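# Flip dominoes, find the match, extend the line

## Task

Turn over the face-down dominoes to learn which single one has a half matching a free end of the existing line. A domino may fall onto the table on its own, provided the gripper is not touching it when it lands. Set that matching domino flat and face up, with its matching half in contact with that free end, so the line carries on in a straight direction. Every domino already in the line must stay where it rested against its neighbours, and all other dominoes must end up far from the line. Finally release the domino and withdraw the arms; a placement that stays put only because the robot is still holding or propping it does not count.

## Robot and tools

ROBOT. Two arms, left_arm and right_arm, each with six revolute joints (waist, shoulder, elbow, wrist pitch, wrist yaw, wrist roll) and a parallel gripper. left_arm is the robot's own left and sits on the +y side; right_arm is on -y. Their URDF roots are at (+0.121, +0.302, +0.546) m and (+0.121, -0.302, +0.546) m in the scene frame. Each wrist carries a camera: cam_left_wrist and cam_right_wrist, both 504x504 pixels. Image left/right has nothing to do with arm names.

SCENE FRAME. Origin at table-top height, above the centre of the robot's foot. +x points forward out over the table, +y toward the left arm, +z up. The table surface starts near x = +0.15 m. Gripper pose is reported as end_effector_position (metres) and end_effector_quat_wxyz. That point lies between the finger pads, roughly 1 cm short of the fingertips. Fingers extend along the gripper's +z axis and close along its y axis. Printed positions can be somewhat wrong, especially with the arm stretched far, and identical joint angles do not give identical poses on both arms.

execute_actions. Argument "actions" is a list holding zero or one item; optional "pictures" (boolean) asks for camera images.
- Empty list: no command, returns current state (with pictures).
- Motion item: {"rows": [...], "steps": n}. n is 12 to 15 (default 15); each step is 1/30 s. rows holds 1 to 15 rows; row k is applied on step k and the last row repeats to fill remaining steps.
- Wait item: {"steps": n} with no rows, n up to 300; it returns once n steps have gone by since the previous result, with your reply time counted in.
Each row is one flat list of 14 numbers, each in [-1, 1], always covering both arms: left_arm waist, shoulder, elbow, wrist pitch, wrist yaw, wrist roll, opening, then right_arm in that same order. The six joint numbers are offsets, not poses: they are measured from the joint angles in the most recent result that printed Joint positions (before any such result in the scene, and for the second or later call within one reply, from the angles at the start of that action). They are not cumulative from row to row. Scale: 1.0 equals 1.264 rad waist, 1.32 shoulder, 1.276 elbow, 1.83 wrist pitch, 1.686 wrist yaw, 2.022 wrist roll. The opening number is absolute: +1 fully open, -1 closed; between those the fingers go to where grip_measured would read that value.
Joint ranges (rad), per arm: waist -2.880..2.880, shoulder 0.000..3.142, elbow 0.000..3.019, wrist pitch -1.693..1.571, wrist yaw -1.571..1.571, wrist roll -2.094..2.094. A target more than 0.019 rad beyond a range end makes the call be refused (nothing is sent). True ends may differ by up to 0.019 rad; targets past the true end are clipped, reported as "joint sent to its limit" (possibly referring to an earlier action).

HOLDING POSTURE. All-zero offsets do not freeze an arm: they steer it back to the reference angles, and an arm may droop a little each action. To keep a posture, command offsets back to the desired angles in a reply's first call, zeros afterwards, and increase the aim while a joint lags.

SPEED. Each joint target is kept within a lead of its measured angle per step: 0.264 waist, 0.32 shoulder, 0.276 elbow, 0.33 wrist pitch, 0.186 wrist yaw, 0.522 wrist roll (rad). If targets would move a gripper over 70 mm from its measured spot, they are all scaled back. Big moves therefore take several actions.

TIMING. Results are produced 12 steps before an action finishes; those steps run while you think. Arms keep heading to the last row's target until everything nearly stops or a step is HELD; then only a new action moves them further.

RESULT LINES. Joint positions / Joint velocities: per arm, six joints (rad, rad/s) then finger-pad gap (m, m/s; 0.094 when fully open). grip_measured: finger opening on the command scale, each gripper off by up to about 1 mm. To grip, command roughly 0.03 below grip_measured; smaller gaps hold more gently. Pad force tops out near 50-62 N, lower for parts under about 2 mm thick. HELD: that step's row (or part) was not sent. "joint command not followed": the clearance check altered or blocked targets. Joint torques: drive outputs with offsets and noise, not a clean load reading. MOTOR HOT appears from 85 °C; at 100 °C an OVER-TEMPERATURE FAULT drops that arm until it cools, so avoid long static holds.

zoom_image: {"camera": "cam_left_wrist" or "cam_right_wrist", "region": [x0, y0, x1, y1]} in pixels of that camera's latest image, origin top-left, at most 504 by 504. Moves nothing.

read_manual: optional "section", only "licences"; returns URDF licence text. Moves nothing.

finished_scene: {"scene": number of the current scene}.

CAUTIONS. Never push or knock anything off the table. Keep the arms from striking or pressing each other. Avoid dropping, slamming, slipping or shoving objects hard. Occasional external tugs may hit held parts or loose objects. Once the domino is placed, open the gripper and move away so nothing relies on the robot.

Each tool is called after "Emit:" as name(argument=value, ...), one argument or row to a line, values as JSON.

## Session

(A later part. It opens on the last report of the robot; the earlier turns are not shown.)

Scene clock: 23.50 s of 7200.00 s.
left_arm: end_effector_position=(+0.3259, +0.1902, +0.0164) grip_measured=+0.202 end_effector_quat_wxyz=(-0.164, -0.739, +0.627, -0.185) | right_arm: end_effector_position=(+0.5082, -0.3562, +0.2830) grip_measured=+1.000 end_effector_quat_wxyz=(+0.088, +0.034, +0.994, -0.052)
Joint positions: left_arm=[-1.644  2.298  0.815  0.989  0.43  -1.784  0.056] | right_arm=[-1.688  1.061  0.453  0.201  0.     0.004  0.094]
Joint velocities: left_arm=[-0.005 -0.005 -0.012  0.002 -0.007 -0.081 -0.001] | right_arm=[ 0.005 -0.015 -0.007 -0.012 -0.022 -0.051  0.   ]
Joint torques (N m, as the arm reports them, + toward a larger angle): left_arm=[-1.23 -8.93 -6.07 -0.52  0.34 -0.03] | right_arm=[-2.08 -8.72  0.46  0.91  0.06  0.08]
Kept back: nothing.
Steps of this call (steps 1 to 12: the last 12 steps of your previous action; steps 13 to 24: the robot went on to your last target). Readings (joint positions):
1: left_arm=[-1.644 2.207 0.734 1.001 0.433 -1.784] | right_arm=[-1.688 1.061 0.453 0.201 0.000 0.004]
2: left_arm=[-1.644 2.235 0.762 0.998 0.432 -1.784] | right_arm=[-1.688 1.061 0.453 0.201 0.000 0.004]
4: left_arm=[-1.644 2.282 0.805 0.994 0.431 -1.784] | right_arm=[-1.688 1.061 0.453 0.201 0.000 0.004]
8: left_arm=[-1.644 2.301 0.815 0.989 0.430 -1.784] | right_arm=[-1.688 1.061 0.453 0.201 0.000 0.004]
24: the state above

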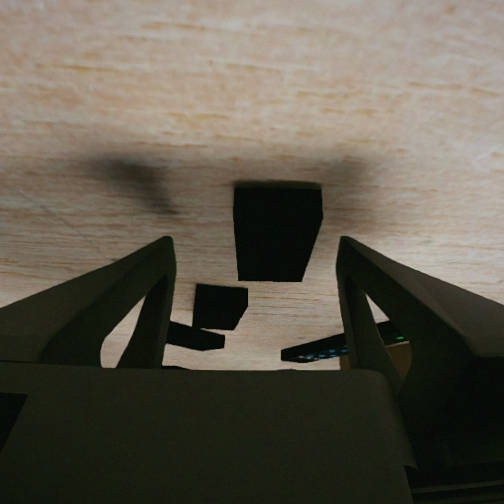

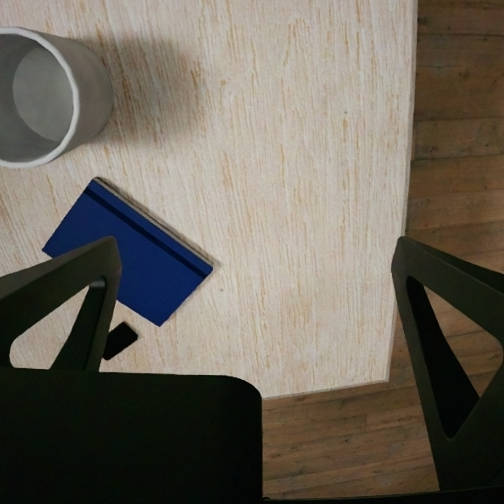

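q3 +0.014 fixes both; then close.

Emit:
execute_actions(
  actions=[
    {"rows":[[0,0,0.018,0,0,0,0.2,0,0,0,0,0,0,1],[0,0,0.018,0,0,0,0.2,0,0,0,0,0,0,1],[0,0,0.018,0,0,0,0.2,0,0,0,0,0,0,1],[0,0,0.018,0,0,0,0.1,0,0,0,0,0,0,1],[0,0,0.018,0,0,0,0,0,0,0,0,0,0,1],[0,0,0.018,0,0,0,-0.1,0,0,0,0,0,0,1],[0,0,0.018,0,0,0,-0.2,0,0,0,0,0,0,1],[0,0,0.018,0,0,0,-0.3,0,0,0,0,0,0,1],[0,0,0.018,0,0,0,-0.38,0,0,0,0,0,0,1],[0,0,0.018,0,0,0,-0.44,0,0,0,0,0,0,1],[0,0,0.018,0,0,0,-0.51,0,0,0,0,0,0,1]]},
  ],
)

Emit:
execute_actions(
  actions=[
    {"steps":14},
  ],
  pictures=true,
)

Scene clock: 24.27 s of 7200.00 s.
left_arm: end_effector_position=(+0.3286, +0.1900, +0.0148) grip_measured=+0.202 end_effector_quat_wxyz=(-0.162, -0.739, +0.627, -0.187) | right_arm: end_effector_position=(+0.5082, -0.3562, +0.2830) grip_measured=+1.000 end_effector_quat_wxyz=(+0.088, +0.034, +0.994, -0.052)
Joint positions: left_arm=[-1.644  2.298  0.821  0.989  0.43  -1.784  0.056] | right_arm=[-1.688  1.061  0.453  0.201  0.     0.004  0.094]
Joint velocities: left_arm=[-0.015  0.015  0.085 -0.007 -0.007  0.022  0.   ] | right_arm=[-0.015 -0.005 -0.022 -0.007 -0.051  0.022  0.   ]
Joint torques (N m, as the arm reports them, + toward a larger angle): left_arm=[-1.12 -8.87 -5.72  0.1   0.4  -0.02] | right_arm=[-1.85 -8.27  0.4   0.94  0.09  0.1 ]
Steps of this call (steps 1 to 15: the robot went on to your last target; steps 16 to 20: nothing new was sent; steps 21 to 23: the first 3 steps of this action). Readings (joint positions):
21: left_arm=[-1.644 2.298 0.816 0.989 0.430 -1.784] | right_arm=[-1.688 1.061 0.453 0.201 0.000 0.004]
22: left_arm=[-1.644 2.298 0.818 0.989 0.430 -1.784] | right_arm=[-1.688 1.061 0.453 0.201 0.000 0.004]
23: the state above

Scene clock: 24.73 s of 7200.00 s.
left_arm: end_effector_position=(+0.3315, +0.1898, +0.0131) grip_measured=-0.476 end_effector_quat_wxyz=(-0.160, -0.738, +0.627, -0.189) | right_arm: end_effector_position=(+0.5082, -0.3562, +0.2830) grip_measured=+1.000 end_effector_quat_wxyz=(+0.088, +0.034, +0.994, -0.052)
Joint positions: left_arm=[-1.644  2.298  0.827  0.989  0.43  -1.784  0.025] | right_arm=[-1.688  1.061  0.453  0.201  0.     0.004  0.094]
Joint velocities: left_arm=[ 0.005 -0.015 -0.007 -0.002  0.037  0.037 -0.   ] | right_arm=[-0.005 -0.005 -0.007 -0.022  0.081 -0.007  0.   ]
Joint torques (N m, as the arm reports them, + toward a larger angle): left_arm=[-1.31 -8.63 -5.8   0.03  0.44 -0.04] | right_arm=[-2.05 -8.33  0.41  0.86  0.05  0.05]
Kept back: nothing.
Steps of this call (steps 1 to 12: the last 12 steps of your previous action; steps 13 to 14: the robot went on to your last target). Readings (joint positions):
1: left_arm=[-1.644 2.298 0.824 0.989 0.430 -1.784] | right_arm=[-1.688 1.061 0.453 0.201 0.000 0.004]
2: left_arm=[-1.644 2.298 0.826 0.989 0.430 -1.784] | right_arm=[-1.688 1.061 0.453 0.201 0.000 0.004]
4: left_arm=[-1.644 2.298 0.827 0.989 0.430 -1.784] | right_arm=[-1.688 1.061 0.453 0.201 0.000 0.004]
8: left_arm=[-1.644 2.298 0.827 0.989 0.430 -1.784] | right_arm=[-1.688 1.061 0.453 0.201 0.000 0.004]
14: the state above

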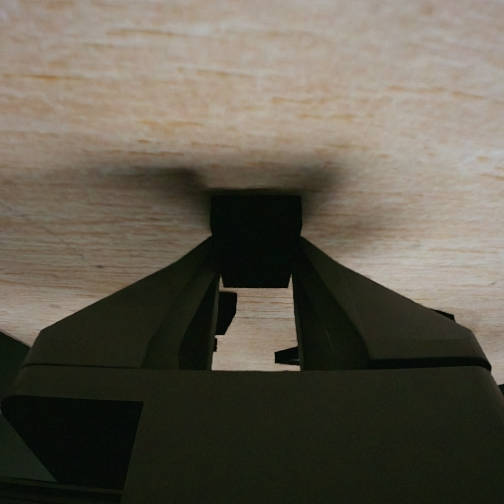

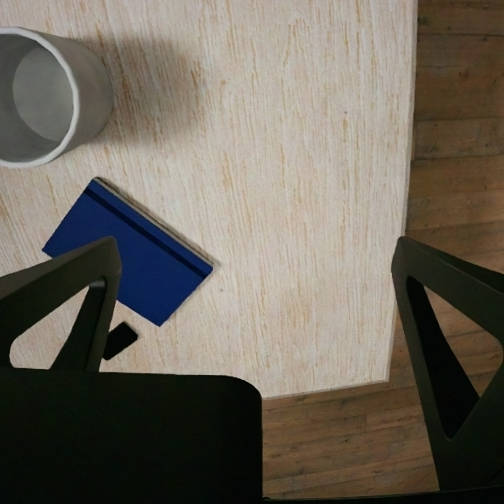

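Emit:
execute_actions(
  actions=[
    {"rows":[[0,-0.06,-0.06,0,0,0,-0.51,0,0,0,0,0,0,1],[0,-0.14,-0.12,0,0,0,-0.51,0,0,0,0,0,0,1],[0,-0.25,-0.14,0,0,0,-0.51,0,0,0,0,0,0,1],[0,-0.25,-0.14,0,0,0,-0.51,0,0,0,0,0,0,1],[0,-0.25,-0.14,0,0,0,-0.51,0,0,0,0,0,0,1],[0,-0.25,-0.14,0,0,0,-0.51,0,0,0,0,0,0,1],[0,-0.25,-0.14,0,0,0,-0.51,0,0,0,0,0,0,1],[0,-0.25,-0.14,0,0,0,-0.51,0,0,0,0,0,0,1],[0,-0.25,-0.14,0.305,0,0,-0.51,0,0,0,0,0,0,1],[0,-0.25,-0.14,0.305,0,0,-0.51,0,0,0,0,0,0,1],[0,-0.25,-0.14,0.305,0,0,-0.51,0,0,0,0,0,0,1],[0,-0.25,-0.14,0.305,0,0,-0.51,0,0,0,0,0,0,1],[0.058,-0.25,0.595,0.305,0.1,0.94,-0.51,0,0,0,0,0,0,1]]},
  ],
)

Emit:
execute_actions(
  actions=[
    {"steps":55},
  ],
)

Scene clock: 25.67 s of 7200.00 s.
left_arm: end_effector_position=(+0.3420, +0.1908, +0.0335) grip_measured=-0.476 end_effector_quat_wxyz=(-0.158, -0.738, +0.628, -0.192) | right_arm: end_effector_position=(+0.5082, -0.3562, +0.2830) grip_measured=+1.000 end_effector_quat_wxyz=(+0.088, +0.034, +0.994, -0.052)
Joint positions: left_arm=[-1.644  2.237  0.774  0.989  0.43  -1.784  0.025] | right_arm=[-1.688  1.061  0.453  0.201  0.     0.004  0.094]
Joint velocities: left_arm=[-0.005 -1.265 -0.994  0.007  0.007 -0.022  0.   ] | right_arm=[ 0.015 -0.005  0.002 -0.007  0.037  0.037  0.   ]
Joint torques (N m, as the arm reports them, + toward a larger angle): left_arm=[  0.34 -13.78  -7.3   -0.22   0.45  -0.05] | right_arm=[-2.06 -8.92  0.32  0.79  0.08  0.07]
Steps of this call (steps 1 to 15: the robot went on to your last target; steps 16 to 25: nothing new was sent; steps 26 to 28: the first 3 steps of this action). Readings (joint positions):
26: left_arm=[-1.644 2.293 0.823 0.989 0.430 -1.784] | right_arm=[-1.688 1.061 0.453 0.201 0.000 0.004]
27: left_arm=[-1.644 2.273 0.805 0.989 0.430 -1.784] | right_arm=[-1.688 1.061 0.453 0.201 0.000 0.004]
28: the state above

Scene clock: 27.50 s of 7200.00 s.
left_arm: end_effector_position=(+0.9277, +0.2037, +0.2810) grip_measured=-0.476 end_effector_quat_wxyz=(+0.748, +0.254, +0.594, -0.150) | right_arm: end_effector_position=(+0.5082, -0.3562, +0.2830) grip_measured=+1.000 end_effector_quat_wxyz=(+0.088, +0.034, +0.994, -0.052)
Joint positions: left_arm=[-1.582  1.948  1.597  1.531  0.596  0.105  0.025] | right_arm=[-1.688  1.061  0.453  0.201  0.     0.004  0.094]
Joint velocities: left_arm=[-0.005 -0.015 -0.007 -0.007  0.022  0.037 -0.001] | right_arm=[-0.005  0.005  0.002 -0.002 -0.022 -0.022  0.   ]
Joint torques (N m, as the arm reports them, + toward a larger angle): left_arm=[  0.6  -18.85   3.04   1.94   0.22   0.02] | right_arm=[-2.15 -8.82  0.47  1.01  0.07  0.05]
Kept back: nothing.
Steps of this call (steps 1 to 12: the last 12 steps of your previous action; steps 13 to 55: the robot went on to your last target). Readings (joint positions):
1: left_arm=[-1.644 2.190 0.741 0.989 0.430 -1.784] | right_arm=[-1.688 1.061 0.453 0.201 0.000 0.004]
2: left_arm=[-1.644 2.135 0.713 0.989 0.430 -1.784] | right_arm=[-1.688 1.061 0.453 0.201 0.000 0.004]
4: left_arm=[-1.644 2.024 0.677 0.989 0.430 -1.784] | right_arm=[-1.688 1.061 0.453 0.201 0.000 0.004]
8: left_arm=[-1.644 1.933 0.674 1.280 0.430 -1.784] | right_arm=[-1.688 1.061 0.453 0.201 0.000 0.004]
55: the state above

Emit:
execute_actions(
  actions=[
    {"rows":[[0,0.255,0,0,0,0,-0.51,0,0,0,0,0,0,1]]},
  ],
)

Emit:
execute_actions(
  actions=[
    {"steps":32},
  ],
)

Scene clock: 28.20 s of 7200.00 s.
left_arm: end_effector_position=(+0.9221, +0.2036, +0.2674) grip_measured=-0.476 end_effector_quat_wxyz=(+0.743, +0.253, +0.601, -0.151) | right_arm: end_effector_position=(+0.5082, -0.3562, +0.2830) grip_measured=+1.000 end_effector_quat_wxyz=(+0.088, +0.034, +0.994, -0.052)
Joint positions: left_arm=[-1.582  1.97   1.602  1.531  0.596  0.107  0.025] | right_arm=[-1.688  1.061  0.453  0.201  0.     0.004  0.094]
Joint velocities: left_arm=[-0.005  0.347 -0.012  0.002 -0.066 -0.022 -0.001] | right_arm=[-0.005  0.015  0.012  0.007 -0.066  0.007  0.   ]
Joint torques (N m, as the arm reports them, + toward a larger angle): left_arm=[ -0.45 -13.38   3.83   1.52   0.06  -0.04] | right_arm=[-1.91 -8.42  0.38  0.92  0.06  0.07]
Steps of this call (steps 1 to 18: the robot went on to your last target; steps 19 to 21: the first 3 steps of this action). Readings (joint positions):
19: left_arm=[-1.582 1.953 1.598 1.531 0.596 0.107] | right_arm=[-1.688 1.061 0.453 0.201 0.000 0.004]
20: left_arm=[-1.582 1.960 1.602 1.531 0.596 0.107] | right_arm=[-1.688 1.061 0.453 0.201 0.000 0.004]
21: the state above

Scene clock: 29.27 s of 7200.00 s.
left_arm: end_effector_position=(+0.7809, +0.2014, +0.0720) grip_measured=-0.476 end_effector_quat_wxyz=(+0.635, +0.226, +0.713, -0.192) | right_arm: end_effector_position=(+0.5082, -0.3562, +0.2830) grip_measured=+1.000 end_effector_quat_wxyz=(+0.088, +0.034, +0.994, -0.052)
Joint positions: left_arm=[-1.582  2.283  1.588  1.531  0.596  0.107  0.025] | right_arm=[-1.688  1.061  0.453  0.201  0.     0.004  0.094]
Joint velocities: left_arm=[ 0.005 -0.024  0.012  0.002 -0.051 -0.022 -0.001] | right_arm=[-0.005 -0.005  0.012 -0.007 -0.051 -0.007  0.   ]
Joint torques (N m, as the arm reports them, + toward a larger angle): left_arm=[ -1.08 -16.14   1.67   1.27   0.24  -0.02] | right_arm=[-1.91 -8.55  0.46  0.89  0.09  0.08]
Kept back: nothing.
Steps of this call (steps 1 to 12: the last 12 steps of your previous action; steps 13 to 32: the robot went on to your last target). Readings (joint positions):
1: left_arm=[-1.582 1.984 1.602 1.531 0.596 0.107] | right_arm=[-1.688 1.061 0.453 0.201 0.000 0.004]
2: left_arm=[-1.582 2.000 1.602 1.531 0.596 0.107] | right_arm=[-1.688 1.061 0.453 0.201 0.000 0.004]
4: left_arm=[-1.582 2.039 1.602 1.531 0.596 0.107] | right_arm=[-1.688 1.061 0.453 0.201 0.000 0.004]
8: left_arm=[-1.582 2.134 1.602 1.531 0.596 0.107] | right_arm=[-1.688 1.061 0.453 0.201 0.000 0.004]
32: the state above

Emit:
execute_actions(
  actions=[
    {"rows":[[0,0.02,0,0,0,0,-0.51,0,0,0,0,0,0,1],[0,0.04,0,0,0,0,-0.51,0,0,0,0,0,0,1],[0,0.057,0,0,0,0,-0.51,0,0,0,0,0,0,1]]},
  ],
)

Emit:
execute_actions(
  actions=[
    {"steps":20},
  ],
)

Emit:
execute_actions(
  actions=[
    {"rows":[[0,0,0,0,0,0,0.3,0,0,0,0,0,0,1]]},
  ],
)

Emit:
execute_actions(
  actions=[
    {"steps":14},
  ],
  pictures=true,
)

Scene clock: 29.97 s of 7200.00 s.
left_arm: end_effector_position=(+0.7780, +0.2013, +0.0687) grip_measured=-0.476 end_effector_quat_wxyz=(+0.633, +0.225, +0.715, -0.193) | right_arm: end_effector_position=(+0.5082, -0.3562, +0.2830) grip_measured=+1.000 end_effector_quat_wxyz=(+0.088, +0.034, +0.994, -0.052)
Joint positions: left_arm=[-1.582  2.289  1.589  1.531  0.596  0.107  0.025] | right_arm=[-1.688  1.061  0.453  0.201  0.     0.004  0.094]
Joint velocities: left_arm=[ 0.015  0.132  0.042  0.007 -0.051  0.007  0.   ] | right_arm=[-0.005 -0.024 -0.002  0.002  0.037 -0.022  0.   ]
Joint torques (N m, as the arm reports them, + toward a larger angle): left_arm=[ -0.48 -12.49   0.76   1.63   0.2   -0.09] | right_arm=[-1.55 -8.67  0.42  0.77  0.08  0.08]
Steps of this call (steps 1 to 15: the robot went on to your last target; steps 16 to 18: nothing new was sent; steps 19 to 21: the first 3 steps of this action). Readings (joint positions):
19: left_arm=[-1.582 2.283 1.588 1.531 0.596 0.107] | right_arm=[-1.688 1.061 0.453 0.201 0.000 0.004]
20: left_arm=[-1.582 2.285 1.588 1.531 0.596 0.107] | right_arm=[-1.688 1.061 0.453 0.201 0.000 0.004]
21: the state above

Scene clock: 30.63 s of 7200.00 s.
left_arm: end_effector_position=(+0.7428, +0.2009, +0.0352) grip_measured=-0.476 end_effector_quat_wxyz=(+0.610, +0.219, +0.734, -0.200) | right_arm: end_effector_position=(+0.5082, -0.3562, +0.2830) grip_measured=+1.000 end_effector_quat_wxyz=(+0.088, +0.034, +0.994, -0.052)
Joint positions: left_arm=[-1.582  2.354  1.591  1.531  0.596  0.107  0.025] | right_arm=[-1.688  1.061  0.453  0.201  0.     0.004  0.094]
Joint velocities: left_arm=[-0.015  0.005 -0.012 -0.002 -0.022 -0.037 -0.   ] | right_arm=[-0.005 -0.024 -0.012 -0.007 -0.022 -0.051  0.   ]
Joint torques (N m, as the arm reports them, + toward a larger angle): left_arm=[  0.31 -14.7    0.01   1.51   0.29  -0.01] | right_arm=[-1.96 -8.47  0.37  0.93  0.04  0.08]
Kept back: nothing.
Steps of this call (steps 1 to 12: the last 12 steps of your previous action; steps 13 to 20: the robot went on to your last target). Readings (joint positions):
1: left_arm=[-1.582 2.295 1.591 1.531 0.596 0.107] | right_arm=[-1.688 1.061 0.453 0.201 0.000 0.004]
2: left_arm=[-1.582 2.303 1.591 1.531 0.596 0.107] | right_arm=[-1.688 1.061 0.453 0.201 0.000 0.004]
4: left_arm=[-1.582 2.322 1.591 1.531 0.596 0.107] | right_arm=[-1.688 1.061 0.453 0.201 0.000 0.004]
8: left_arm=[-1.582 2.351 1.591 1.531 0.596 0.107] | right_arm=[-1.688 1.061 0.453 0.201 0.000 0.004]
20: the state above

Scene clock: 30.73 s of 7200.00 s.
left_arm: end_effector_position=(+0.7428, +0.2009, +0.0352) grip_measured=+0.232 end_effector_quat_wxyz=(+0.610, +0.219, +0.734, -0.200) | right_arm: end_effector_position=(+0.5082, -0.3562, +0.2830) grip_measured=+1.000 end_effector_quat_wxyz=(+0.088, +0.034, +0.994, -0.052)
Joint positions: left_arm=[-1.582  2.354  1.591  1.531  0.596  0.107  0.058] | right_arm=[-1.688  1.061  0.453  0.201  0.     0.004  0.094]
Joint velocities: left_arm=[-0.005 -0.015  0.012  0.002  0.022 -0.022  0.133] | right_arm=[ 0.015 -0.015  0.012 -0.007 -0.037 -0.081  0.   ]
Joint torques (N m, as the arm reports them, + toward a larger angle): left_arm=[  0.09 -16.14   0.25   1.33   0.23  -0.03] | right_arm=[-2.09 -8.8   0.46  0.97  0.09  0.07]
Steps of this call (steps 1 to 3: the first 3 steps of this action). Readings (joint positions):
1: left_arm=[-1.582 2.354 1.591 1.531 0.596 0.107] | right_arm=[-1.688 1.061 0.453 0.201 0.000 0.004]
2: left_arm=[-1.582 2.354 1.591 1.531 0.596 0.107] | right_arm=[-1.688 1.061 0.453 0.201 0.000 0.004]
3: the state above

Scene clock: 31.20 s of 7200.00 s.
left_arm: end_effector_position=(+0.7428, +0.2009, +0.0352) grip_measured=+0.298 end_effector_quat_wxyz=(+0.610, +0.219, +0.734, -0.200) | right_arm: end_effector_position=(+0.5082, -0.3562, +0.2830) grip_measured=+1.000 end_effector_quat_wxyz=(+0.088, +0.034, +0.994, -0.052)
Joint positions: left_arm=[-1.582  2.354  1.591  1.531  0.596  0.107  0.061] | right_arm=[-1.688  1.061  0.453  0.201  0.     0.004  0.094]
Joint velocities: left_arm=[ 0.005 -0.005  0.022 -0.012  0.037 -0.037 -0.001] | right_arm=[-0.015 -0.015 -0.002  0.012  0.007 -0.022  0.   ]
Joint torques (N m, as the arm reports them, + toward a larger angle): left_arm=[ -0.85 -15.05   0.37   1.54   0.25  -0.05] | right_arm=[-2.26 -8.32  0.4   0.97  0.11  0.08]
Kept back: nothing.
Steps of this call (steps 1 to 12: the last 12 steps of your previous action; steps 13 to 14: the robot went on to your last target). Readings (joint positions):
1: left_arm=[-1.582 2.354 1.591 1.531 0.596 0.107] | right_arm=[-1.688 1.061 0.453 0.201 0.000 0.004]
2: left_arm=[-1.582 2.354 1.591 1.531 0.596 0.107] | right_arm=[-1.688 1.061 0.453 0.201 0.000 0.004]
4: left_arm=[-1.582 2.354 1.591 1.531 0.596 0.107] | right_arm=[-1.688 1.061 0.453 0.201 0.000 0.004]
8: left_arm=[-1.582 2.354 1.591 1.531 0.596 0.107] | right_arm=[-1.688 1.061 0.453 0.201 0.000 0.004]
14: the state above

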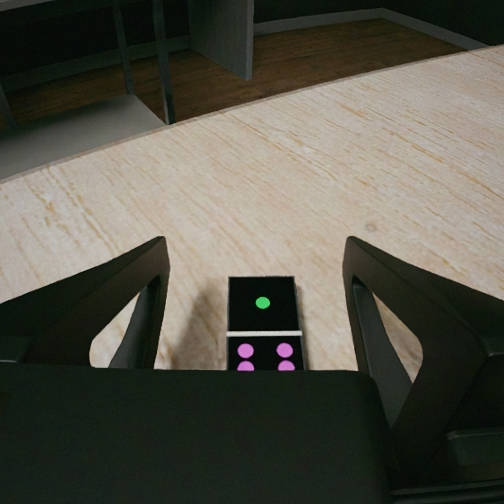

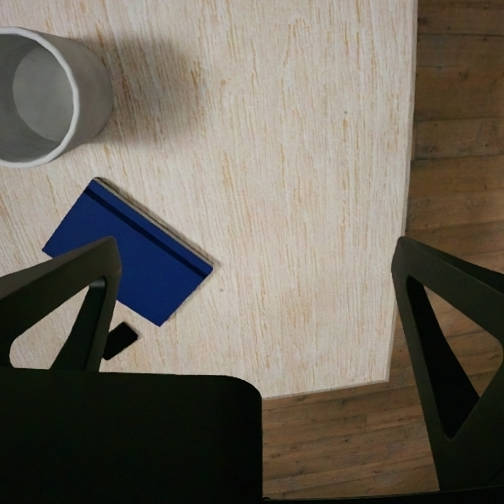

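Emit:
execute_actions(
  actions=[
    {"rows":[[0,-0.33,-0.35,0,0,0,0.2,0,0,0,0,0,0,1],[0,-0.33,-0.35,0,0,0,0.2,0,0,0,0,0,0,1],[0,-0.33,-0.35,0,0,0,0.2,0,0,0,0,0,0,1],[0,-0.33,-0.35,0,0,0,0.2,0,0,0,0,0,0,1],[0,-0.33,-0.35,0,0,0,0.2,0,0,0,0,0,0,1],[0,-0.33,-0.35,0,0,0,0.2,0,0,0,0,0,0,1],[0,-0.33,-0.35,0,0,0,0.2,0,0,0,0,0,0,1],[0,-0.33,-0.35,0,0,0,0.2,0,0,0,0,0,0,1],[-0.214,-0.33,-0.68,-0.362,-0.183,-0.874,0.2,0,0,0,0,0,0,1]]},
  ],
)

Emit:
execute_actions(
  actions=[
    {"steps":55},
  ],
)

Emit:
execute_actions(
  actions=[
    {"rows":[[0,0.19,0,0,0,0,0.2,0,0,0,0,0,0,1]]},
  ],
)

Emit:
execute_actions(
  actions=[
    {"steps":28},
  ],
  pictures=true,
)

Scene clock: 32.37 s of 7200.00 s.
left_arm: end_effector_position=(+0.7310, +0.2014, +0.0581) grip_measured=+0.204 end_effector_quat_wxyz=(+0.590, +0.213, +0.751, -0.205) | right_arm: end_effector_position=(+0.5082, -0.3562, +0.2830) grip_measured=+1.000 end_effector_quat_wxyz=(+0.088, +0.034, +0.994, -0.052)
Joint positions: left_arm=[-1.582  2.27   1.454  1.528  0.594  0.107  0.057] | right_arm=[-1.688  1.061  0.453  0.201  0.     0.004  0.094]
Joint velocities: left_arm=[-0.015 -1.216 -1.726 -0.017  0.051  0.037 -0.003] | right_arm=[ 0.005 -0.015 -0.017 -0.012  0.11  -0.037  0.   ]
Joint torques (N m, as the arm reports them, + toward a larger angle): left_arm=[  0.47 -20.37   1.11   1.48   0.33   0.  ] | right_arm=[-2.   -8.55  0.46  0.94  0.09  0.09]
Steps of this call (steps 1 to 15: the robot went on to your last target; steps 16 to 32: nothing new was sent; steps 33 to 35: the first 3 steps of this action). Readings (joint positions):
33: left_arm=[-1.582 2.340 1.569 1.528 0.594 0.107] | right_arm=[-1.688 1.061 0.453 0.201 0.000 0.004]
34: left_arm=[-1.582 2.309 1.515 1.528 0.594 0.107] | right_arm=[-1.688 1.061 0.453 0.201 0.000 0.004]
35: the state above

Scene clock: 34.20 s of 7200.00 s.
left_arm: end_effector_position=(+0.4512, +0.0974, +0.1070) grip_measured=+0.202 end_effector_quat_wxyz=(-0.111, -0.650, +0.702, -0.269) | right_arm: end_effector_position=(+0.5082, -0.3562, +0.2830) grip_measured=+1.000 end_effector_quat_wxyz=(+0.088, +0.034, +0.994, -0.052)
Joint positions: left_arm=[-1.848  1.923  0.726  0.878  0.291 -1.649  0.056] | right_arm=[-1.688  1.061  0.453  0.201  0.     0.004  0.094]
Joint velocities: left_arm=[-0.005 -0.005  0.012  0.002  0.007 -0.022  0.   ] | right_arm=[ 0.005 -0.005 -0.007 -0.012  0.051  0.022  0.   ]
Joint torques (N m, as the arm reports them, + toward a larger angle): left_arm=[ -3.67 -11.02  -4.41  -0.19   0.29  -0.07] | right_arm=[-1.92 -8.86  0.43  0.98  0.06  0.05]
Kept back: nothing.
Steps of this call (steps 1 to 12: the last 12 steps of your previous action; steps 13 to 55: the robot went on to your last target). Readings (joint positions):
1: left_arm=[-1.582 2.226 1.394 1.528 0.595 0.107] | right_arm=[-1.688 1.061 0.453 0.201 0.000 0.004]
2: left_arm=[-1.582 2.179 1.338 1.528 0.595 0.107] | right_arm=[-1.688 1.061 0.453 0.201 0.000 0.004]
4: left_arm=[-1.582 2.078 1.241 1.528 0.595 0.107] | right_arm=[-1.688 1.061 0.453 0.201 0.000 0.004]
8: left_arm=[-1.615 1.904 1.114 1.441 0.478 0.002] | right_arm=[-1.688 1.061 0.453 0.201 0.000 0.004]
55: the state above

Scene clock: 34.30 s of 7200.00 s.
left_arm: end_effector_position=(+0.4273, +0.0977, +0.0935) grip_measured=+0.202 end_effector_quat_wxyz=(-0.125, -0.652, +0.704, -0.253) | right_arm: end_effector_position=(+0.5082, -0.3562, +0.2830) grip_measured=+1.000 end_effector_quat_wxyz=(+0.088, +0.034, +0.994, -0.052)
Joint positions: left_arm=[-1.848  1.979  0.735  0.882  0.291 -1.649  0.056] | right_arm=[-1.688  1.061  0.453  0.201  0.     0.004  0.094]
Joint velocities: left_arm=[-0.005  0.894  0.066  0.002  0.022  0.007 -0.   ] | right_arm=[-0.015 -0.005  0.002 -0.012 -0.051 -0.022  0.   ]
Joint torques (N m, as the arm reports them, + toward a larger angle): left_arm=[-3.52 -5.97 -5.63  0.    0.49 -0.04] | right_arm=[-1.93 -8.37  0.44  0.96  0.1   0.08]
Steps of this call (steps 1 to 3: the first 3 steps of this action). Readings (joint positions):
1: left_arm=[-1.848 1.932 0.726 0.880 0.291 -1.649] | right_arm=[-1.688 1.061 0.453 0.201 0.000 0.004]
2: left_arm=[-1.848 1.951 0.731 0.882 0.291 -1.649] | right_arm=[-1.688 1.061 0.453 0.201 0.000 0.004]
3: the state above

Scene clock: 35.23 s of 7200.00 s.
left_arm: end_effector_position=(+0.3211, +0.1063, +0.0634) grip_measured=+0.202 end_effector_quat_wxyz=(-0.187, -0.659, +0.706, -0.178) | right_arm: end_effector_position=(+0.5082, -0.3562, +0.2830) grip_measured=+1.000 end_effector_quat_wxyz=(+0.088, +0.034, +0.994, -0.052)
Joint positions: left_arm=[-1.848  2.172  0.736  0.879  0.291 -1.649  0.056] | right_arm=[-1.688  1.061  0.453  0.201  0.     0.004  0.094]
Joint velocities: left_arm=[-0.005  0.005 -0.007  0.007  0.051  0.037  0.001] | right_arm=[ 0.005  0.005 -0.012  0.007 -0.037 -0.066  0.   ]
Joint torques (N m, as the arm reports them, + toward a larger angle): left_arm=[-3.83 -9.32 -7.35 -0.1   0.49 -0.02] | right_arm=[-2.16 -8.53  0.4   0.92  0.09  0.1 ]
Kept back: nothing.
Steps of this call (steps 1 to 12: the last 12 steps of your previous action; steps 13 to 28: the robot went on to your last target). Readings (joint positions):
1: left_arm=[-1.848 2.013 0.736 0.882 0.291 -1.649] | right_arm=[-1.688 1.061 0.453 0.201 0.000 0.004]
2: left_arm=[-1.848 2.051 0.736 0.882 0.291 -1.649] | right_arm=[-1.688 1.061 0.453 0.201 0.000 0.004]
4: left_arm=[-1.848 2.129 0.736 0.882 0.291 -1.649] | right_arm=[-1.688 1.061 0.453 0.201 0.000 0.004]
8: left_arm=[-1.848 2.207 0.736 0.879 0.291 -1.649] | right_arm=[-1.688 1.061 0.453 0.201 0.000 0.004]
28: the state above

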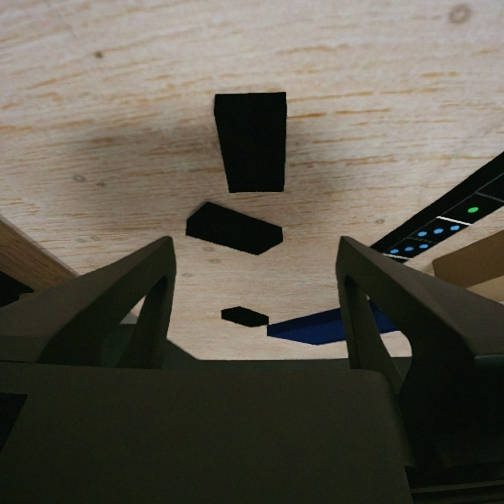

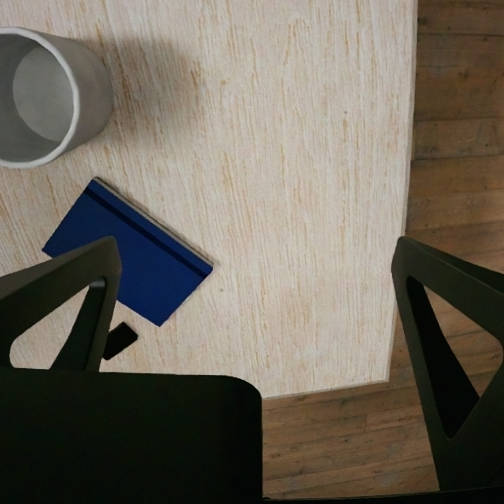

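Emit:
execute_actions(
  actions=[
    {"rows":[[0.025,0.02,0.02,-0.027,0,-0.02,0.2,0,0,0,0,0,0,1],[0.025,0.04,0.045,-0.027,0,-0.02,0.2,0,0,0,0,0,0,1],[0.025,0.06,0.07,-0.027,0,-0.02,0.2,0,0,0,0,0,0,1],[0.025,0.078,0.095,-0.027,0,-0.02,0.2,0,0,0,0,0,0,1],[0.025,0.078,0.113,-0.027,0,-0.02,0.2,0,0,0,0,0,0,1]]},
  ],
)

Emit:
execute_actions(
  actions=[
    {"steps":24},
  ],
  pictures=true,
)

Scene clock: 35.90 s of 7200.00 s.
left_arm: end_effector_position=(+0.3199, +0.1070, +0.0537) grip_measured=+0.202 end_effector_quat_wxyz=(-0.191, -0.666, +0.701, -0.170) | right_arm: end_effector_position=(+0.5082, -0.3562, +0.2830) grip_measured=+1.000 end_effector_quat_wxyz=(+0.088, +0.034, +0.994, -0.052)
Joint positions: left_arm=[-1.843  2.187  0.762  0.854  0.291 -1.664  0.056] | right_arm=[-1.688  1.061  0.453  0.201  0.     0.004  0.094]
Joint velocities: left_arm=[ 0.073  0.425  0.569 -0.154 -0.037 -0.066  0.001] | right_arm=[-0.005 -0.015 -0.007 -0.002 -0.022 -0.022  0.   ]
Joint torques (N m, as the arm reports them, + toward a larger angle): left_arm=[-2.23 -4.8  -3.77 -0.64  0.44 -0.12] | right_arm=[-2.21 -8.44  0.47  0.9   0.09  0.05]
Steps of this call (steps 1 to 15: the robot went on to your last target; steps 16 to 17: nothing new was sent; steps 18 to 20: the first 3 steps of this action). Readings (joint positions):
18: left_arm=[-1.847 2.172 0.737 0.872 0.291 -1.654] | right_arm=[-1.688 1.061 0.453 0.201 0.000 0.004]
19: left_arm=[-1.845 2.176 0.745 0.861 0.291 -1.660] | right_arm=[-1.688 1.061 0.453 0.201 0.000 0.004]
20: the state above

Scene clock: 36.70 s of 7200.00 s.
left_arm: end_effector_position=(+0.3244, +0.1039, +0.0131) grip_measured=+0.202 end_effector_quat_wxyz=(-0.183, -0.674, +0.694, -0.173) | right_arm: end_effector_position=(+0.5082, -0.3562, +0.2830) grip_measured=+1.000 end_effector_quat_wxyz=(+0.088, +0.034, +0.994, -0.052)
Joint positions: left_arm=[-1.831  2.272  0.876  0.843  0.291 -1.68   0.056] | right_arm=[-1.688  1.061  0.453  0.201  0.     0.004  0.094]
Joint velocities: left_arm=[-0.005 -0.015 -0.002 -0.002 -0.007 -0.007  0.001] | right_arm=[-0.005 -0.005  0.012  0.007  0.11   0.037  0.   ]
Joint torques (N m, as the arm reports them, + toward a larger angle): left_arm=[-3.32 -8.17 -5.87 -0.81  0.43 -0.15] | right_arm=[-1.82 -8.49  0.41  0.96  0.06  0.11]
Kept back: nothing.
Steps of this call (steps 1 to 12: the last 12 steps of your previous action; steps 13 to 24: the robot went on to your last target). Readings (joint positions):
1: left_arm=[-1.840 2.205 0.787 0.850 0.291 -1.667] | right_arm=[-1.688 1.061 0.453 0.201 0.000 0.004]
2: left_arm=[-1.837 2.227 0.818 0.847 0.291 -1.670] | right_arm=[-1.688 1.061 0.453 0.201 0.000 0.004]
4: left_arm=[-1.833 2.261 0.864 0.845 0.291 -1.673] | right_arm=[-1.688 1.061 0.453 0.201 0.000 0.004]
8: left_arm=[-1.831 2.272 0.876 0.843 0.291 -1.678] | right_arm=[-1.688 1.061 0.453 0.201 0.000 0.004]
24: the state above

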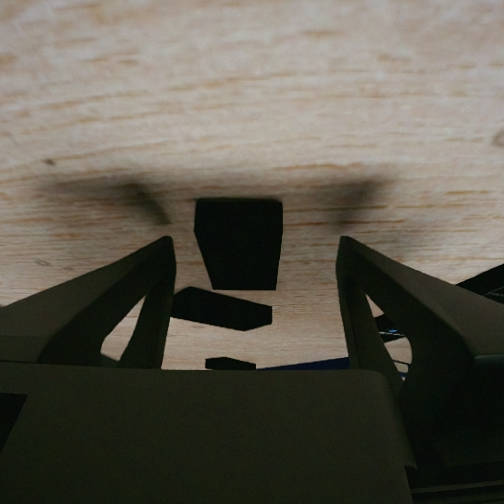

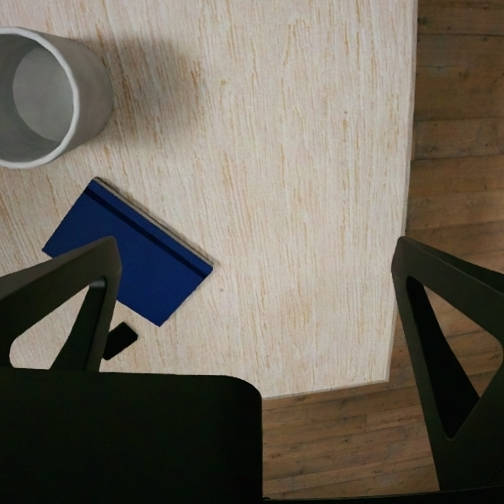

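Emit:
execute_actions(
  actions=[
    {"rows":[[0,0,0,-0.018,0,0,0.2,0,0,0,0,0,0,1],[0,0,0,-0.018,0,0,0.2,0,0,0,0,0,0,1],[0,0,0,-0.018,0,0,0.1,0,0,0,0,0,0,1],[0,0,0,-0.018,0,0,0,0,0,0,0,0,0,1],[0,0,0,-0.018,0,0,-0.1,0,0,0,0,0,0,1],[0,0,0,-0.018,0,0,-0.2,0,0,0,0,0,0,1],[0,0,0,-0.018,0,0,-0.3,0,0,0,0,0,0,1],[0,0,0,-0.018,0,0,-0.38,0,0,0,0,0,0,1],[0,0,0,-0.018,0,0,-0.44,0,0,0,0,0,0,1],[0,0,0,-0.018,0,0,-0.51,0,0,0,0,0,0,1]]},
  ],
)

Emit:
execute_actions(
  actions=[
    {"rows":[[0,-0.06,-0.06,0,0,0,-0.51,0,0,0,0,0,0,1],[0,-0.14,-0.13,0,0,0,-0.51,0,0,0,0,0,0,1],[0,-0.25,-0.17,0,0,0,-0.51,0,0,0,0,0,0,1],[0,-0.25,-0.17,0,0,0,-0.51,0,0,0,0,0,0,1],[0,-0.25,-0.17,0,0,0,-0.51,0,0,0,0,0,0,1],[0,-0.25,-0.17,0,0,0,-0.51,0,0,0,0,0,0,1],[0,-0.25,-0.17,0,0,0,-0.51,0,0,0,0,0,0,1],[0,-0.25,-0.17,0,0,0,-0.51,0,0,0,0,0,0,1],[0,-0.25,-0.17,0.39,0,0,-0.51,0,0,0,0,0,0,1],[0,-0.25,-0.17,0.39,0,0,-0.51,0,0,0,0,0,0,1],[0,-0.25,-0.17,0.39,0,0,-0.51,0,0,0,0,0,0,1],[0,-0.25,-0.17,0.39,0,0,-0.51,0,0,0,0,0,0,1],[0,-0.25,-0.17,0.39,0,0,-0.51,0,0,0,0,0,0,1],[0,-0.25,-0.17,0.39,0,0,-0.51,0,0,0,0,0,0,1],[0.206,-0.2,0.556,0.39,-0.173,0.83,-0.51,0,0,0,0,0,0,1]]},
  ],
)

Emit:
execute_actions(
  actions=[
    {"steps":55},
  ],
)

Scene clock: 37.67 s of 7200.00 s.
left_arm: end_effector_position=(+0.3212, +0.1043, +0.0130) grip_measured=+0.137 end_effector_quat_wxyz=(-0.187, -0.674, +0.694, -0.168) | right_arm: end_effector_position=(+0.5082, -0.3562, +0.2830) grip_measured=+1.000 end_effector_quat_wxyz=(+0.088, +0.034, +0.994, -0.052)
Joint positions: left_arm=[-1.831  2.272  0.876  0.83   0.291 -1.68   0.053] | right_arm=[-1.688  1.061  0.453  0.201  0.     0.004  0.094]
Joint velocities: left_arm=[-0.015 -0.005 -0.002 -0.115 -0.022 -0.007 -0.072] | right_arm=[ 0.015  0.015 -0.022 -0.012  0.037 -0.066  0.   ]
Joint torques (N m, as the arm reports them, + toward a larger angle): left_arm=[-3.89 -8.37 -5.88 -0.38  0.43 -0.03] | right_arm=[-1.63 -8.49  0.45  1.04  0.09  0.07]
Steps of this call (steps 1 to 15: the robot went on to your last target; steps 16 to 26: nothing new was sent; steps 27 to 29: the first 3 steps of this action). Readings (joint positions):
27: left_arm=[-1.831 2.272 0.876 0.839 0.291 -1.680] | right_arm=[-1.688 1.061 0.453 0.201 0.000 0.004]
28: left_arm=[-1.831 2.272 0.876 0.834 0.291 -1.680] | right_arm=[-1.688 1.061 0.453 0.201 0.000 0.004]
29: the state above

Scene clock: 38.17 s of 7200.00 s.
left_arm: end_effector_position=(+0.3278, +0.1083, +0.0352) grip_measured=-0.475 end_effector_quat_wxyz=(-0.188, -0.674, +0.694, -0.166) | right_arm: end_effector_position=(+0.5082, -0.3562, +0.2830) grip_measured=+1.000 end_effector_quat_wxyz=(+0.088, +0.034, +0.994, -0.052)
Joint positions: left_arm=[-1.831  2.209  0.816  0.824  0.291 -1.68   0.025] | right_arm=[-1.688  1.061  0.453  0.201  0.     0.004  0.094]
Joint velocities: left_arm=[ 0.005 -1.324 -1.17  -0.012 -0.022 -0.037 -0.001] | right_arm=[-0.005  0.005 -0.002 -0.007 -0.066  0.037  0.   ]
Joint torques (N m, as the arm reports them, + toward a larger angle): left_arm=[ -3.6  -15.22  -7.89  -0.06   0.43  -0.05] | right_arm=[-2.25 -8.81  0.39  0.85  0.08  0.08]
Steps of this call (steps 1 to 12: the last 12 steps of your previous action; steps 13 to 15: the first 3 steps of this action, its rows measured from where the robot was after step 12). Readings (joint positions):
12: left_arm=[-1.831 2.272 0.876 0.824 0.291 -1.680] | right_arm=[-1.688 1.061 0.453 0.201 0.000 0.004]
13: left_arm=[-1.831 2.266 0.872 0.824 0.291 -1.680] | right_arm=[-1.688 1.061 0.453 0.201 0.000 0.004]
14: left_arm=[-1.831 2.246 0.852 0.824 0.291 -1.680] | right_arm=[-1.688 1.061 0.453 0.201 0.000 0.004]
15: the state above

Scene clock: 40.00 s of 7200.00 s.
left_arm: end_effector_position=(+0.9437, +0.3094, +0.2552) grip_measured=-0.474 end_effector_quat_wxyz=(+0.756, -0.007, +0.654, -0.001) | right_arm: end_effector_position=(+0.5082, -0.3562, +0.2830) grip_measured=+1.000 end_effector_quat_wxyz=(+0.088, +0.034, +0.994, -0.052)
Joint positions: left_arm=[-1.569  1.987  1.597  1.521  0.001 -0.014  0.025] | right_arm=[-1.688  1.061  0.453  0.201  0.     0.004  0.094]
Joint velocities: left_arm=[ 0.005 -0.015 -0.012  0.007  0.022 -0.066  0.   ] | right_arm=[-0.005 -0.015 -0.012 -0.017 -0.022 -0.007  0.   ]
Joint torques (N m, as the arm reports them, + toward a larger angle): left_arm=[  0.19 -18.7    2.77   2.17   0.04   0.08] | right_arm=[-1.37 -8.68  0.48  0.81  0.07  0.09]
Kept back: nothing.
Steps of this call (steps 1 to 12: the last 12 steps of your previous action; steps 13 to 55: the robot went on to your last target). Readings (joint positions):
1: left_arm=[-1.831 2.159 0.776 0.824 0.291 -1.680] | right_arm=[-1.688 1.061 0.453 0.201 0.000 0.004]
2: left_arm=[-1.831 2.102 0.738 0.824 0.291 -1.680] | right_arm=[-1.688 1.061 0.453 0.201 0.000 0.004]
4: left_arm=[-1.831 1.987 0.685 0.824 0.291 -1.680] | right_arm=[-1.688 1.061 0.453 0.201 0.000 0.004]
8: left_arm=[-1.831 1.908 0.676 1.114 0.291 -1.680] | right_arm=[-1.688 1.061 0.453 0.201 0.000 0.004]
55: the state above

Emit:
execute_actions(
  actions=[],
)

Scene clock: 41.47 s of 7200.00 s.
left_arm: end_effector_position=(+0.9437, +0.3094, +0.2552) grip_measured=-0.474 end_effector_quat_wxyz=(+0.756, -0.006, +0.654, -0.001) | right_arm: end_effector_position=(+0.5082, -0.3562, +0.2830) grip_measured=+1.000 end_effector_quat_wxyz=(+0.088, +0.034, +0.994, -0.052)
Joint positions: left_arm=[-1.569  1.987  1.597  1.521  0.001 -0.012  0.025] | right_arm=[-1.688  1.061  0.453  0.201  0.     0.004  0.094]
Joint velocities: left_arm=[ 0.005  0.005  0.002  0.002  0.007 -0.007 -0.001] | right_arm=[-0.024 -0.024 -0.002 -0.012  0.007 -0.022  0.   ]
Joint torques (N m, as the arm reports them, + toward a larger angle): left_arm=[ -0.21 -18.17   2.78   2.19   0.04   0.06] | right_arm=[-1.94 -8.72  0.37  0.85  0.09  0.06]
Kept back: nothing.
Steps of this call (steps 1 to 30: the robot went on to your last target; steps 31 to 44: nothing new was sent). Readings (joint positions):
1: left_arm=[-1.569 1.987 1.597 1.521 0.001 -0.014] | right_arm=[-1.688 1.061 0.453 0.201 0.000 0.004]
2: left_arm=[-1.569 1.987 1.597 1.521 0.001 -0.013] | right_arm=[-1.688 1.061 0.453 0.201 0.000 0.004]
4: left_arm=[-1.569 1.987 1.597 1.521 0.001 -0.013] | right_arm=[-1.688 1.061 0.453 0.201 0.000 0.004]
8: left_arm=[-1.569 1.987 1.597 1.521 0.001 -0.012] | right_arm=[-1.688 1.061 0.453 0.201 0.000 0.004]
44: the state above
All arms were judged still, so your last target was given up. Only a new action makes them travel on or press farther. Fingers that are still opening or closing keep moving.

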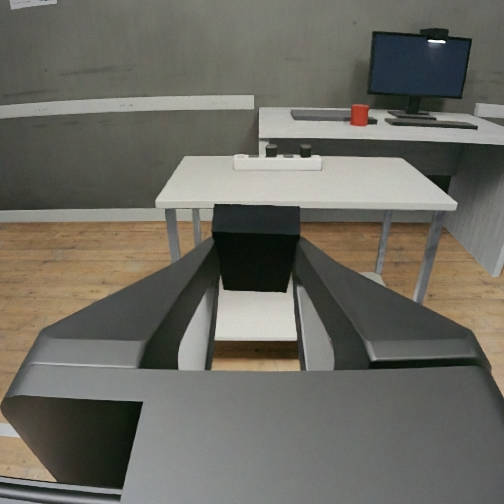

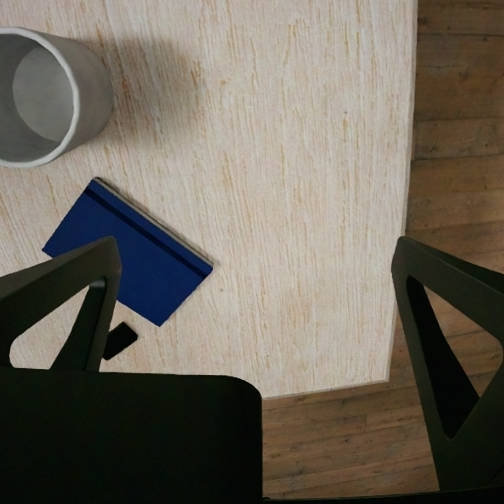

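Emit:
execute_actions(
  actions=[
    {"rows":[[0,0.07,0,0,0,0,-0.51,0,0,0,0,0,0,1],[0,0.14,0,0,0,0,-0.51,0,0,0,0,0,0,1],[0,0.215,0,0,0,0,-0.51,0,0,0,0,0,0,1]]},
  ],
)

Emit:
execute_actions(
  actions=[
    {"steps":30},
  ],
)

Scene clock: 41.87 s of 7200.00 s.
left_arm: end_effector_position=(+0.9381, +0.3093, +0.2423) grip_measured=-0.474 end_effector_quat_wxyz=(+0.751, -0.006, +0.661, -0.001) | right_arm: end_effector_position=(+0.5082, -0.3562, +0.2830) grip_measured=+1.000 end_effector_quat_wxyz=(+0.088, +0.034, +0.994, -0.052)
Joint positions: left_arm=[-1.569  2.008  1.602  1.521  0.001 -0.012  0.025] | right_arm=[-1.688  1.061  0.453  0.201  0.     0.004  0.094]
Joint velocities: left_arm=[ 0.005  0.327  0.002 -0.012  0.022 -0.007 -0.001] | right_arm=[-0.005 -0.015 -0.002  0.007 -0.007 -0.066  0.   ]
Joint torques (N m, as the arm reports them, + toward a larger angle): left_arm=[  0.2  -14.42   3.66   1.23   0.18  -0.03] | right_arm=[-1.97 -8.58  0.48  0.98  0.08  0.08]
Steps of this call (steps 1 to 9: nothing new was sent; steps 10 to 12: the first 3 steps of this action). Readings (joint positions):
10: left_arm=[-1.569 1.992 1.597 1.521 0.001 -0.012] | right_arm=[-1.688 1.061 0.453 0.201 0.000 0.004]
11: left_arm=[-1.569 1.998 1.601 1.521 0.001 -0.012] | right_arm=[-1.688 1.061 0.453 0.201 0.000 0.004]
12: the state above

Scene clock: 42.87 s of 7200.00 s.
left_arm: end_effector_position=(+0.8161, +0.3085, +0.0711) grip_measured=-0.474 end_effector_quat_wxyz=(+0.653, -0.007, +0.757, -0.000) | right_arm: end_effector_position=(+0.5082, -0.3562, +0.2830) grip_measured=+1.000 end_effector_quat_wxyz=(+0.088, +0.034, +0.994, -0.052)
Joint positions: left_arm=[-1.569  2.271  1.589  1.521  0.001 -0.012  0.025] | right_arm=[-1.688  1.061  0.453  0.201  0.     0.004  0.094]
Joint velocities: left_arm=[-0.005 -0.005 -0.007  0.012 -0.007  0.022 -0.   ] | right_arm=[-0.005 -0.015 -0.002 -0.007  0.022 -0.022  0.   ]
Joint torques (N m, as the arm reports them, + toward a larger angle): left_arm=[  0.27 -17.06   1.88   1.62   0.14   0.  ] | right_arm=[-1.69 -8.64  0.38  0.84  0.06  0.06]
Kept back: nothing.
Steps of this call (steps 1 to 12: the last 12 steps of your previous action; steps 13 to 30: the robot went on to your last target). Readings (joint positions):
1: left_arm=[-1.569 2.021 1.602 1.521 0.001 -0.012] | right_arm=[-1.688 1.061 0.453 0.201 0.000 0.004]
2: left_arm=[-1.569 2.037 1.602 1.521 0.001 -0.012] | right_arm=[-1.688 1.061 0.453 0.201 0.000 0.004]
4: left_arm=[-1.569 2.075 1.602 1.521 0.001 -0.012] | right_arm=[-1.688 1.061 0.453 0.201 0.000 0.004]
8: left_arm=[-1.569 2.166 1.602 1.521 0.001 -0.012] | right_arm=[-1.688 1.061 0.453 0.201 0.000 0.004]
30: the state above

Emit:
execute_actions(
  actions=[
    {"rows":[[0,0.02,0,0,0,0,-0.51,0,0,0,0,0,0,1],[0,0.04,0,0,0,0,-0.51,0,0,0,0,0,0,1],[0,0.055,0,0,0,0,-0.51,0,0,0,0,0,0,1]]},
  ],
)

Emit:
execute_actions(
  actions=[
    {"steps":22},
  ],
  pictures=true,
)

Scene clock: 43.47 s of 7200.00 s.
left_arm: end_effector_position=(+0.8135, +0.3084, +0.0680) grip_measured=-0.474 end_effector_quat_wxyz=(+0.651, -0.007, +0.759, -0.000) | right_arm: end_effector_position=(+0.5082, -0.3562, +0.2830) grip_measured=+1.000 end_effector_quat_wxyz=(+0.088, +0.034, +0.994, -0.052)
Joint positions: left_arm=[-1.569  2.277  1.59   1.521  0.001 -0.012  0.025] | right_arm=[-1.688  1.061  0.453  0.201  0.     0.004  0.094]
Joint velocities: left_arm=[-0.015  0.132  0.037  0.002  0.007 -0.007  0.001] | right_arm=[-0.005  0.015 -0.012 -0.012 -0.037 -0.022  0.   ]
Joint torques (N m, as the arm reports them, + toward a larger angle): left_arm=[  0.52 -10.97   0.89   1.6    0.17  -0.04] | right_arm=[-1.8  -8.87  0.44  0.88  0.12  0.1 ]
Steps of this call (steps 1 to 15: the robot went on to your last target; steps 16 to 18: the first 3 steps of this action). Readings (joint positions):
16: left_arm=[-1.569 2.271 1.589 1.521 0.001 -0.012] | right_arm=[-1.688 1.061 0.453 0.201 0.000 0.004]
17: left_arm=[-1.569 2.273 1.589 1.521 0.001 -0.012] | right_arm=[-1.688 1.061 0.453 0.201 0.000 0.004]
18: the state above

Scene clock: 44.20 s of 7200.00 s.
left_arm: end_effector_position=(+0.7837, +0.3082, +0.0387) grip_measured=-0.474 end_effector_quat_wxyz=(+0.632, -0.007, +0.775, -0.000) | right_arm: end_effector_position=(+0.5082, -0.3562, +0.2830) grip_measured=+1.000 end_effector_quat_wxyz=(+0.088, +0.034, +0.994, -0.052)
Joint positions: left_arm=[-1.569  2.332  1.59   1.527  0.001 -0.012  0.025] | right_arm=[-1.688  1.061  0.453  0.201  0.     0.004  0.094]
Joint velocities: left_arm=[-0.005 -0.015 -0.017  0.002 -0.095  0.051 -0.   ] | right_arm=[-0.005 -0.024 -0.007 -0.012 -0.037 -0.022  0.   ]
Joint torques (N m, as the arm reports them, + toward a larger angle): left_arm=[ -0.33 -14.86   0.35   1.39   0.17  -0.05] | right_arm=[-2.23 -8.61  0.48  0.88  0.08  0.06]
Kept back: nothing.
Steps of this call (steps 1 to 12: the last 12 steps of your previous action; steps 13 to 22: the robot went on to your last target). Readings (joint positions):
1: left_arm=[-1.569 2.282 1.591 1.521 0.001 -0.012] | right_arm=[-1.688 1.061 0.453 0.201 0.000 0.004]
2: left_arm=[-1.569 2.290 1.591 1.521 0.001 -0.012] | right_arm=[-1.688 1.061 0.453 0.201 0.000 0.004]
4: left_arm=[-1.569 2.307 1.591 1.521 0.001 -0.012] | right_arm=[-1.688 1.061 0.453 0.201 0.000 0.004]
8: left_arm=[-1.569 2.333 1.590 1.527 0.001 -0.012] | right_arm=[-1.688 1.061 0.453 0.201 0.000 0.004]
22: the state above

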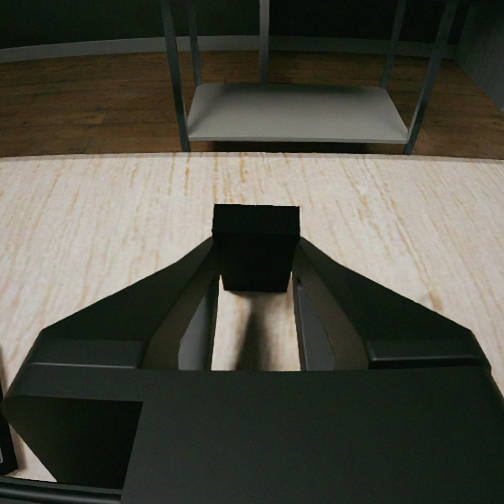

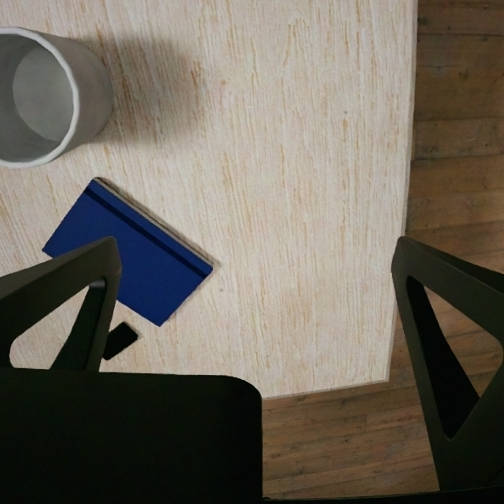

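Touching down; release.

Emit:
execute_actions(
  actions=[
    {"rows":[[0,0,0,0,0,0,0.3,0,0,0,0,0,0,1]]},
  ],
)

Emit:
execute_actions(
  actions=[
    {"steps":20},
  ],
  pictures=true,
)

Scene clock: 44.63 s of 7200.00 s.
left_arm: end_effector_position=(+0.7837, +0.3082, +0.0387) grip_measured=+0.232 end_effector_quat_wxyz=(+0.632, -0.007, +0.775, -0.000) | right_arm: end_effector_position=(+0.5082, -0.3562, +0.2830) grip_measured=+1.000 end_effector_quat_wxyz=(+0.088, +0.034, +0.994, -0.052)
Joint positions: left_arm=[-1.569  2.332  1.59   1.527  0.001 -0.012  0.058] | right_arm=[-1.688  1.061  0.453  0.201  0.     0.004  0.094]
Joint velocities: left_arm=[-0.015 -0.015  0.012  0.012 -0.007  0.022  0.132] | right_arm=[-0.005  0.005 -0.007 -0.002 -0.066  0.022  0.   ]
Joint torques (N m, as the arm reports them, + toward a larger angle): left_arm=[  0.23 -14.46   0.63   1.47   0.17  -0.04] | right_arm=[-1.7  -8.53  0.4   0.89  0.12  0.07]
Steps of this call (steps 1 to 10: the robot went on to your last target; steps 11 to 13: the first 3 steps of this action). Readings (joint positions):
11: left_arm=[-1.569 2.332 1.590 1.527 0.001 -0.012] | right_arm=[-1.688 1.061 0.453 0.201 0.000 0.004]
12: left_arm=[-1.569 2.332 1.590 1.527 0.001 -0.012] | right_arm=[-1.688 1.061 0.453 0.201 0.000 0.004]
13: the state above

Scene clock: 45.30 s of 7200.00 s.
left_arm: end_effector_position=(+0.7837, +0.3082, +0.0387) grip_measured=+0.298 end_effector_quat_wxyz=(+0.632, -0.007, +0.775, -0.000) | right_arm: end_effector_position=(+0.5082, -0.3562, +0.2830) grip_measured=+1.000 end_effector_quat_wxyz=(+0.088, +0.034, +0.994, -0.052)
Joint positions: left_arm=[-1.569  2.332  1.59   1.527  0.001 -0.012  0.061] | right_arm=[-1.688  1.061  0.453  0.201  0.     0.004  0.094]
Joint velocities: left_arm=[-0.005 -0.005 -0.002 -0.002 -0.066 -0.066  0.001] | right_arm=[-0.005  0.005 -0.007 -0.002 -0.051  0.11   0.   ]
Joint torques (N m, as the arm reports them, + toward a larger angle): left_arm=[  0.31 -16.31   0.58   1.5    0.15   0.  ] | right_arm=[-1.78 -8.77  0.38  0.87  0.08  0.1 ]
Kept back: nothing.
Steps of this call (steps 1 to 12: the last 12 steps of your previous action; steps 13 to 15: the robot went on to your last target; steps 16 to 20: nothing new was sent). Readings (joint positions):
1: left_arm=[-1.569 2.332 1.590 1.527 0.001 -0.012] | right_arm=[-1.688 1.061 0.453 0.201 0.000 0.004]
2: left_arm=[-1.569 2.332 1.590 1.527 0.001 -0.012] | right_arm=[-1.688 1.061 0.453 0.201 0.000 0.004]
4: left_arm=[-1.569 2.332 1.590 1.527 0.001 -0.012] | right_arm=[-1.688 1.061 0.453 0.201 0.000 0.004]
8: left_arm=[-1.569 2.332 1.590 1.527 0.001 -0.012] | right_arm=[-1.688 1.061 0.453 0.201 0.000 0.004]
20: the state above
All arms were judged still, so your last target was given up. Only a new action makes them travel on or press farther. Fingers that are still opening or closing keep moving.

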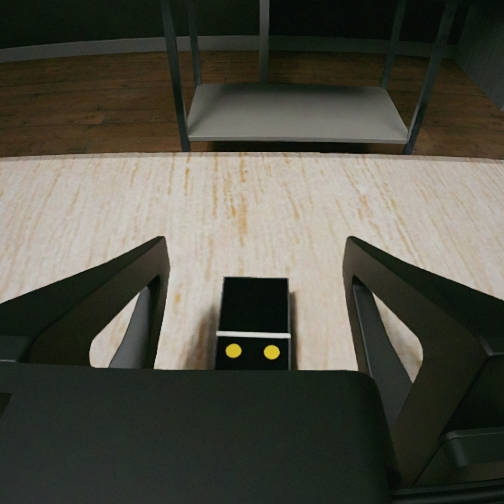

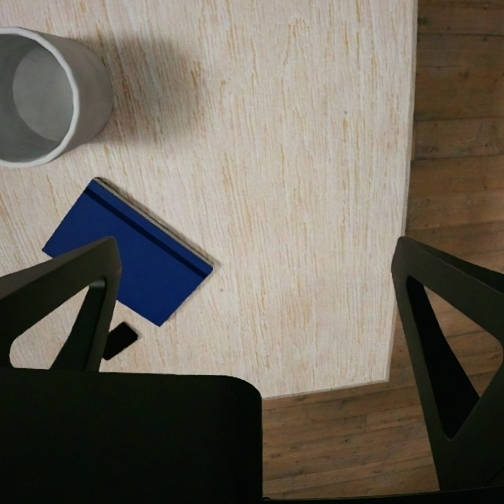

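Emit:
execute_actions(
  actions=[
    {"rows":[[0,-0.1,0,0,0,0,0.3,0,0,0,0,0,0,1],[0,-0.2,0,0,0,0,0.3,0,0,0,0,0,0,1],[0,-0.3,0,0,0,0,0.3,0,0,0,0,0,0,1],[0,-0.403,0.033,0,0,0,0.3,0,0,0,0,0,0,1],[0,-0.403,0.033,0,0,0,0.3,0,0,0,0,0,0,1],[0,-0.403,0.033,0,0,0,0.3,0,0,0,0,0,0,1],[0,-0.403,0.033,-0.1,0,0,0.3,0,0,0,0,0,0,1],[0,-0.403,0.033,-0.15,0,0,0.3,0,0,0,0,0,0,1],[0,-0.403,0.033,-0.2,0,0,0.3,0,0,0,0,0,0,1]]},
  ],
)

Emit:
execute_actions(
  actions=[
    {"steps":30},
  ],
)

Scene clock: 46.87 s of 7200.00 s.
left_arm: end_effector_position=(+0.7947, +0.3083, +0.0519) grip_measured=+0.298 end_effector_quat_wxyz=(+0.639, -0.007, +0.769, -0.000) | right_arm: end_effector_position=(+0.5082, -0.3562, +0.2830) grip_measured=+1.000 end_effector_quat_wxyz=(+0.088, +0.034, +0.994, -0.052)
Joint positions: left_arm=[-1.569  2.304  1.58   1.527  0.001 -0.012  0.061] | right_arm=[-1.688  1.061  0.453  0.201  0.     0.004  0.094]
Joint velocities: left_arm=[ 0.005 -0.435 -0.061  0.002  0.007 -0.037  0.001] | right_arm=[-0.005  0.005  0.007  0.002  0.007  0.007  0.   ]
Joint torques (N m, as the arm reports them, + toward a larger angle): left_arm=[ -0.12 -20.65   1.73   1.48   0.13  -0.03] | right_arm=[-1.8  -8.72  0.33  0.86  0.09  0.08]
Steps of this call (steps 1 to 44: nothing new was sent; steps 45 to 47: the first 3 steps of this action). Readings (joint positions):
45: left_arm=[-1.569 2.326 1.589 1.527 0.001 -0.012] | right_arm=[-1.688 1.061 0.453 0.201 0.000 0.004]
46: left_arm=[-1.569 2.317 1.583 1.527 0.001 -0.012] | right_arm=[-1.688 1.061 0.453 0.201 0.000 0.004]
47: the state above

Scene clock: 47.87 s of 7200.00 s.
left_arm: end_effector_position=(+1.0297, +0.3100, +0.3462) grip_measured=+0.298 end_effector_quat_wxyz=(+0.726, -0.006, +0.688, -0.000) | right_arm: end_effector_position=(+0.5082, -0.3562, +0.2830) grip_measured=+1.000 end_effector_quat_wxyz=(+0.088, +0.034, +0.994, -0.052)
Joint positions: left_arm=[-1.569  1.772  1.635  1.178  0.001 -0.012  0.061] | right_arm=[-1.688  1.061  0.453  0.201  0.     0.004  0.094]
Joint velocities: left_arm=[-0.015  0.151 -0.007 -0.037  0.007 -0.037  0.001] | right_arm=[-0.015  0.005 -0.007  0.002 -0.007 -0.037  0.   ]
Joint torques (N m, as the arm reports them, + toward a larger angle): left_arm=[  0.22 -19.84   5.83   0.77   0.13  -0.05] | right_arm=[-1.85 -8.78  0.4   0.94  0.07  0.06]
Kept back: nothing.
Steps of this call (steps 1 to 12: the last 12 steps of your previous action; steps 13 to 30: the robot went on to your last target). Readings (joint positions):
1: left_arm=[-1.569 2.289 1.580 1.527 0.001 -0.012] | right_arm=[-1.688 1.061 0.453 0.201 0.000 0.004]
2: left_arm=[-1.569 2.271 1.580 1.527 0.001 -0.012] | right_arm=[-1.688 1.061 0.453 0.201 0.000 0.004]
4: left_arm=[-1.569 2.225 1.580 1.519 0.001 -0.012] | right_arm=[-1.688 1.061 0.453 0.201 0.000 0.004]
8: left_arm=[-1.569 2.106 1.580 1.409 0.001 -0.012] | right_arm=[-1.688 1.061 0.453 0.201 0.000 0.004]
30: the state above


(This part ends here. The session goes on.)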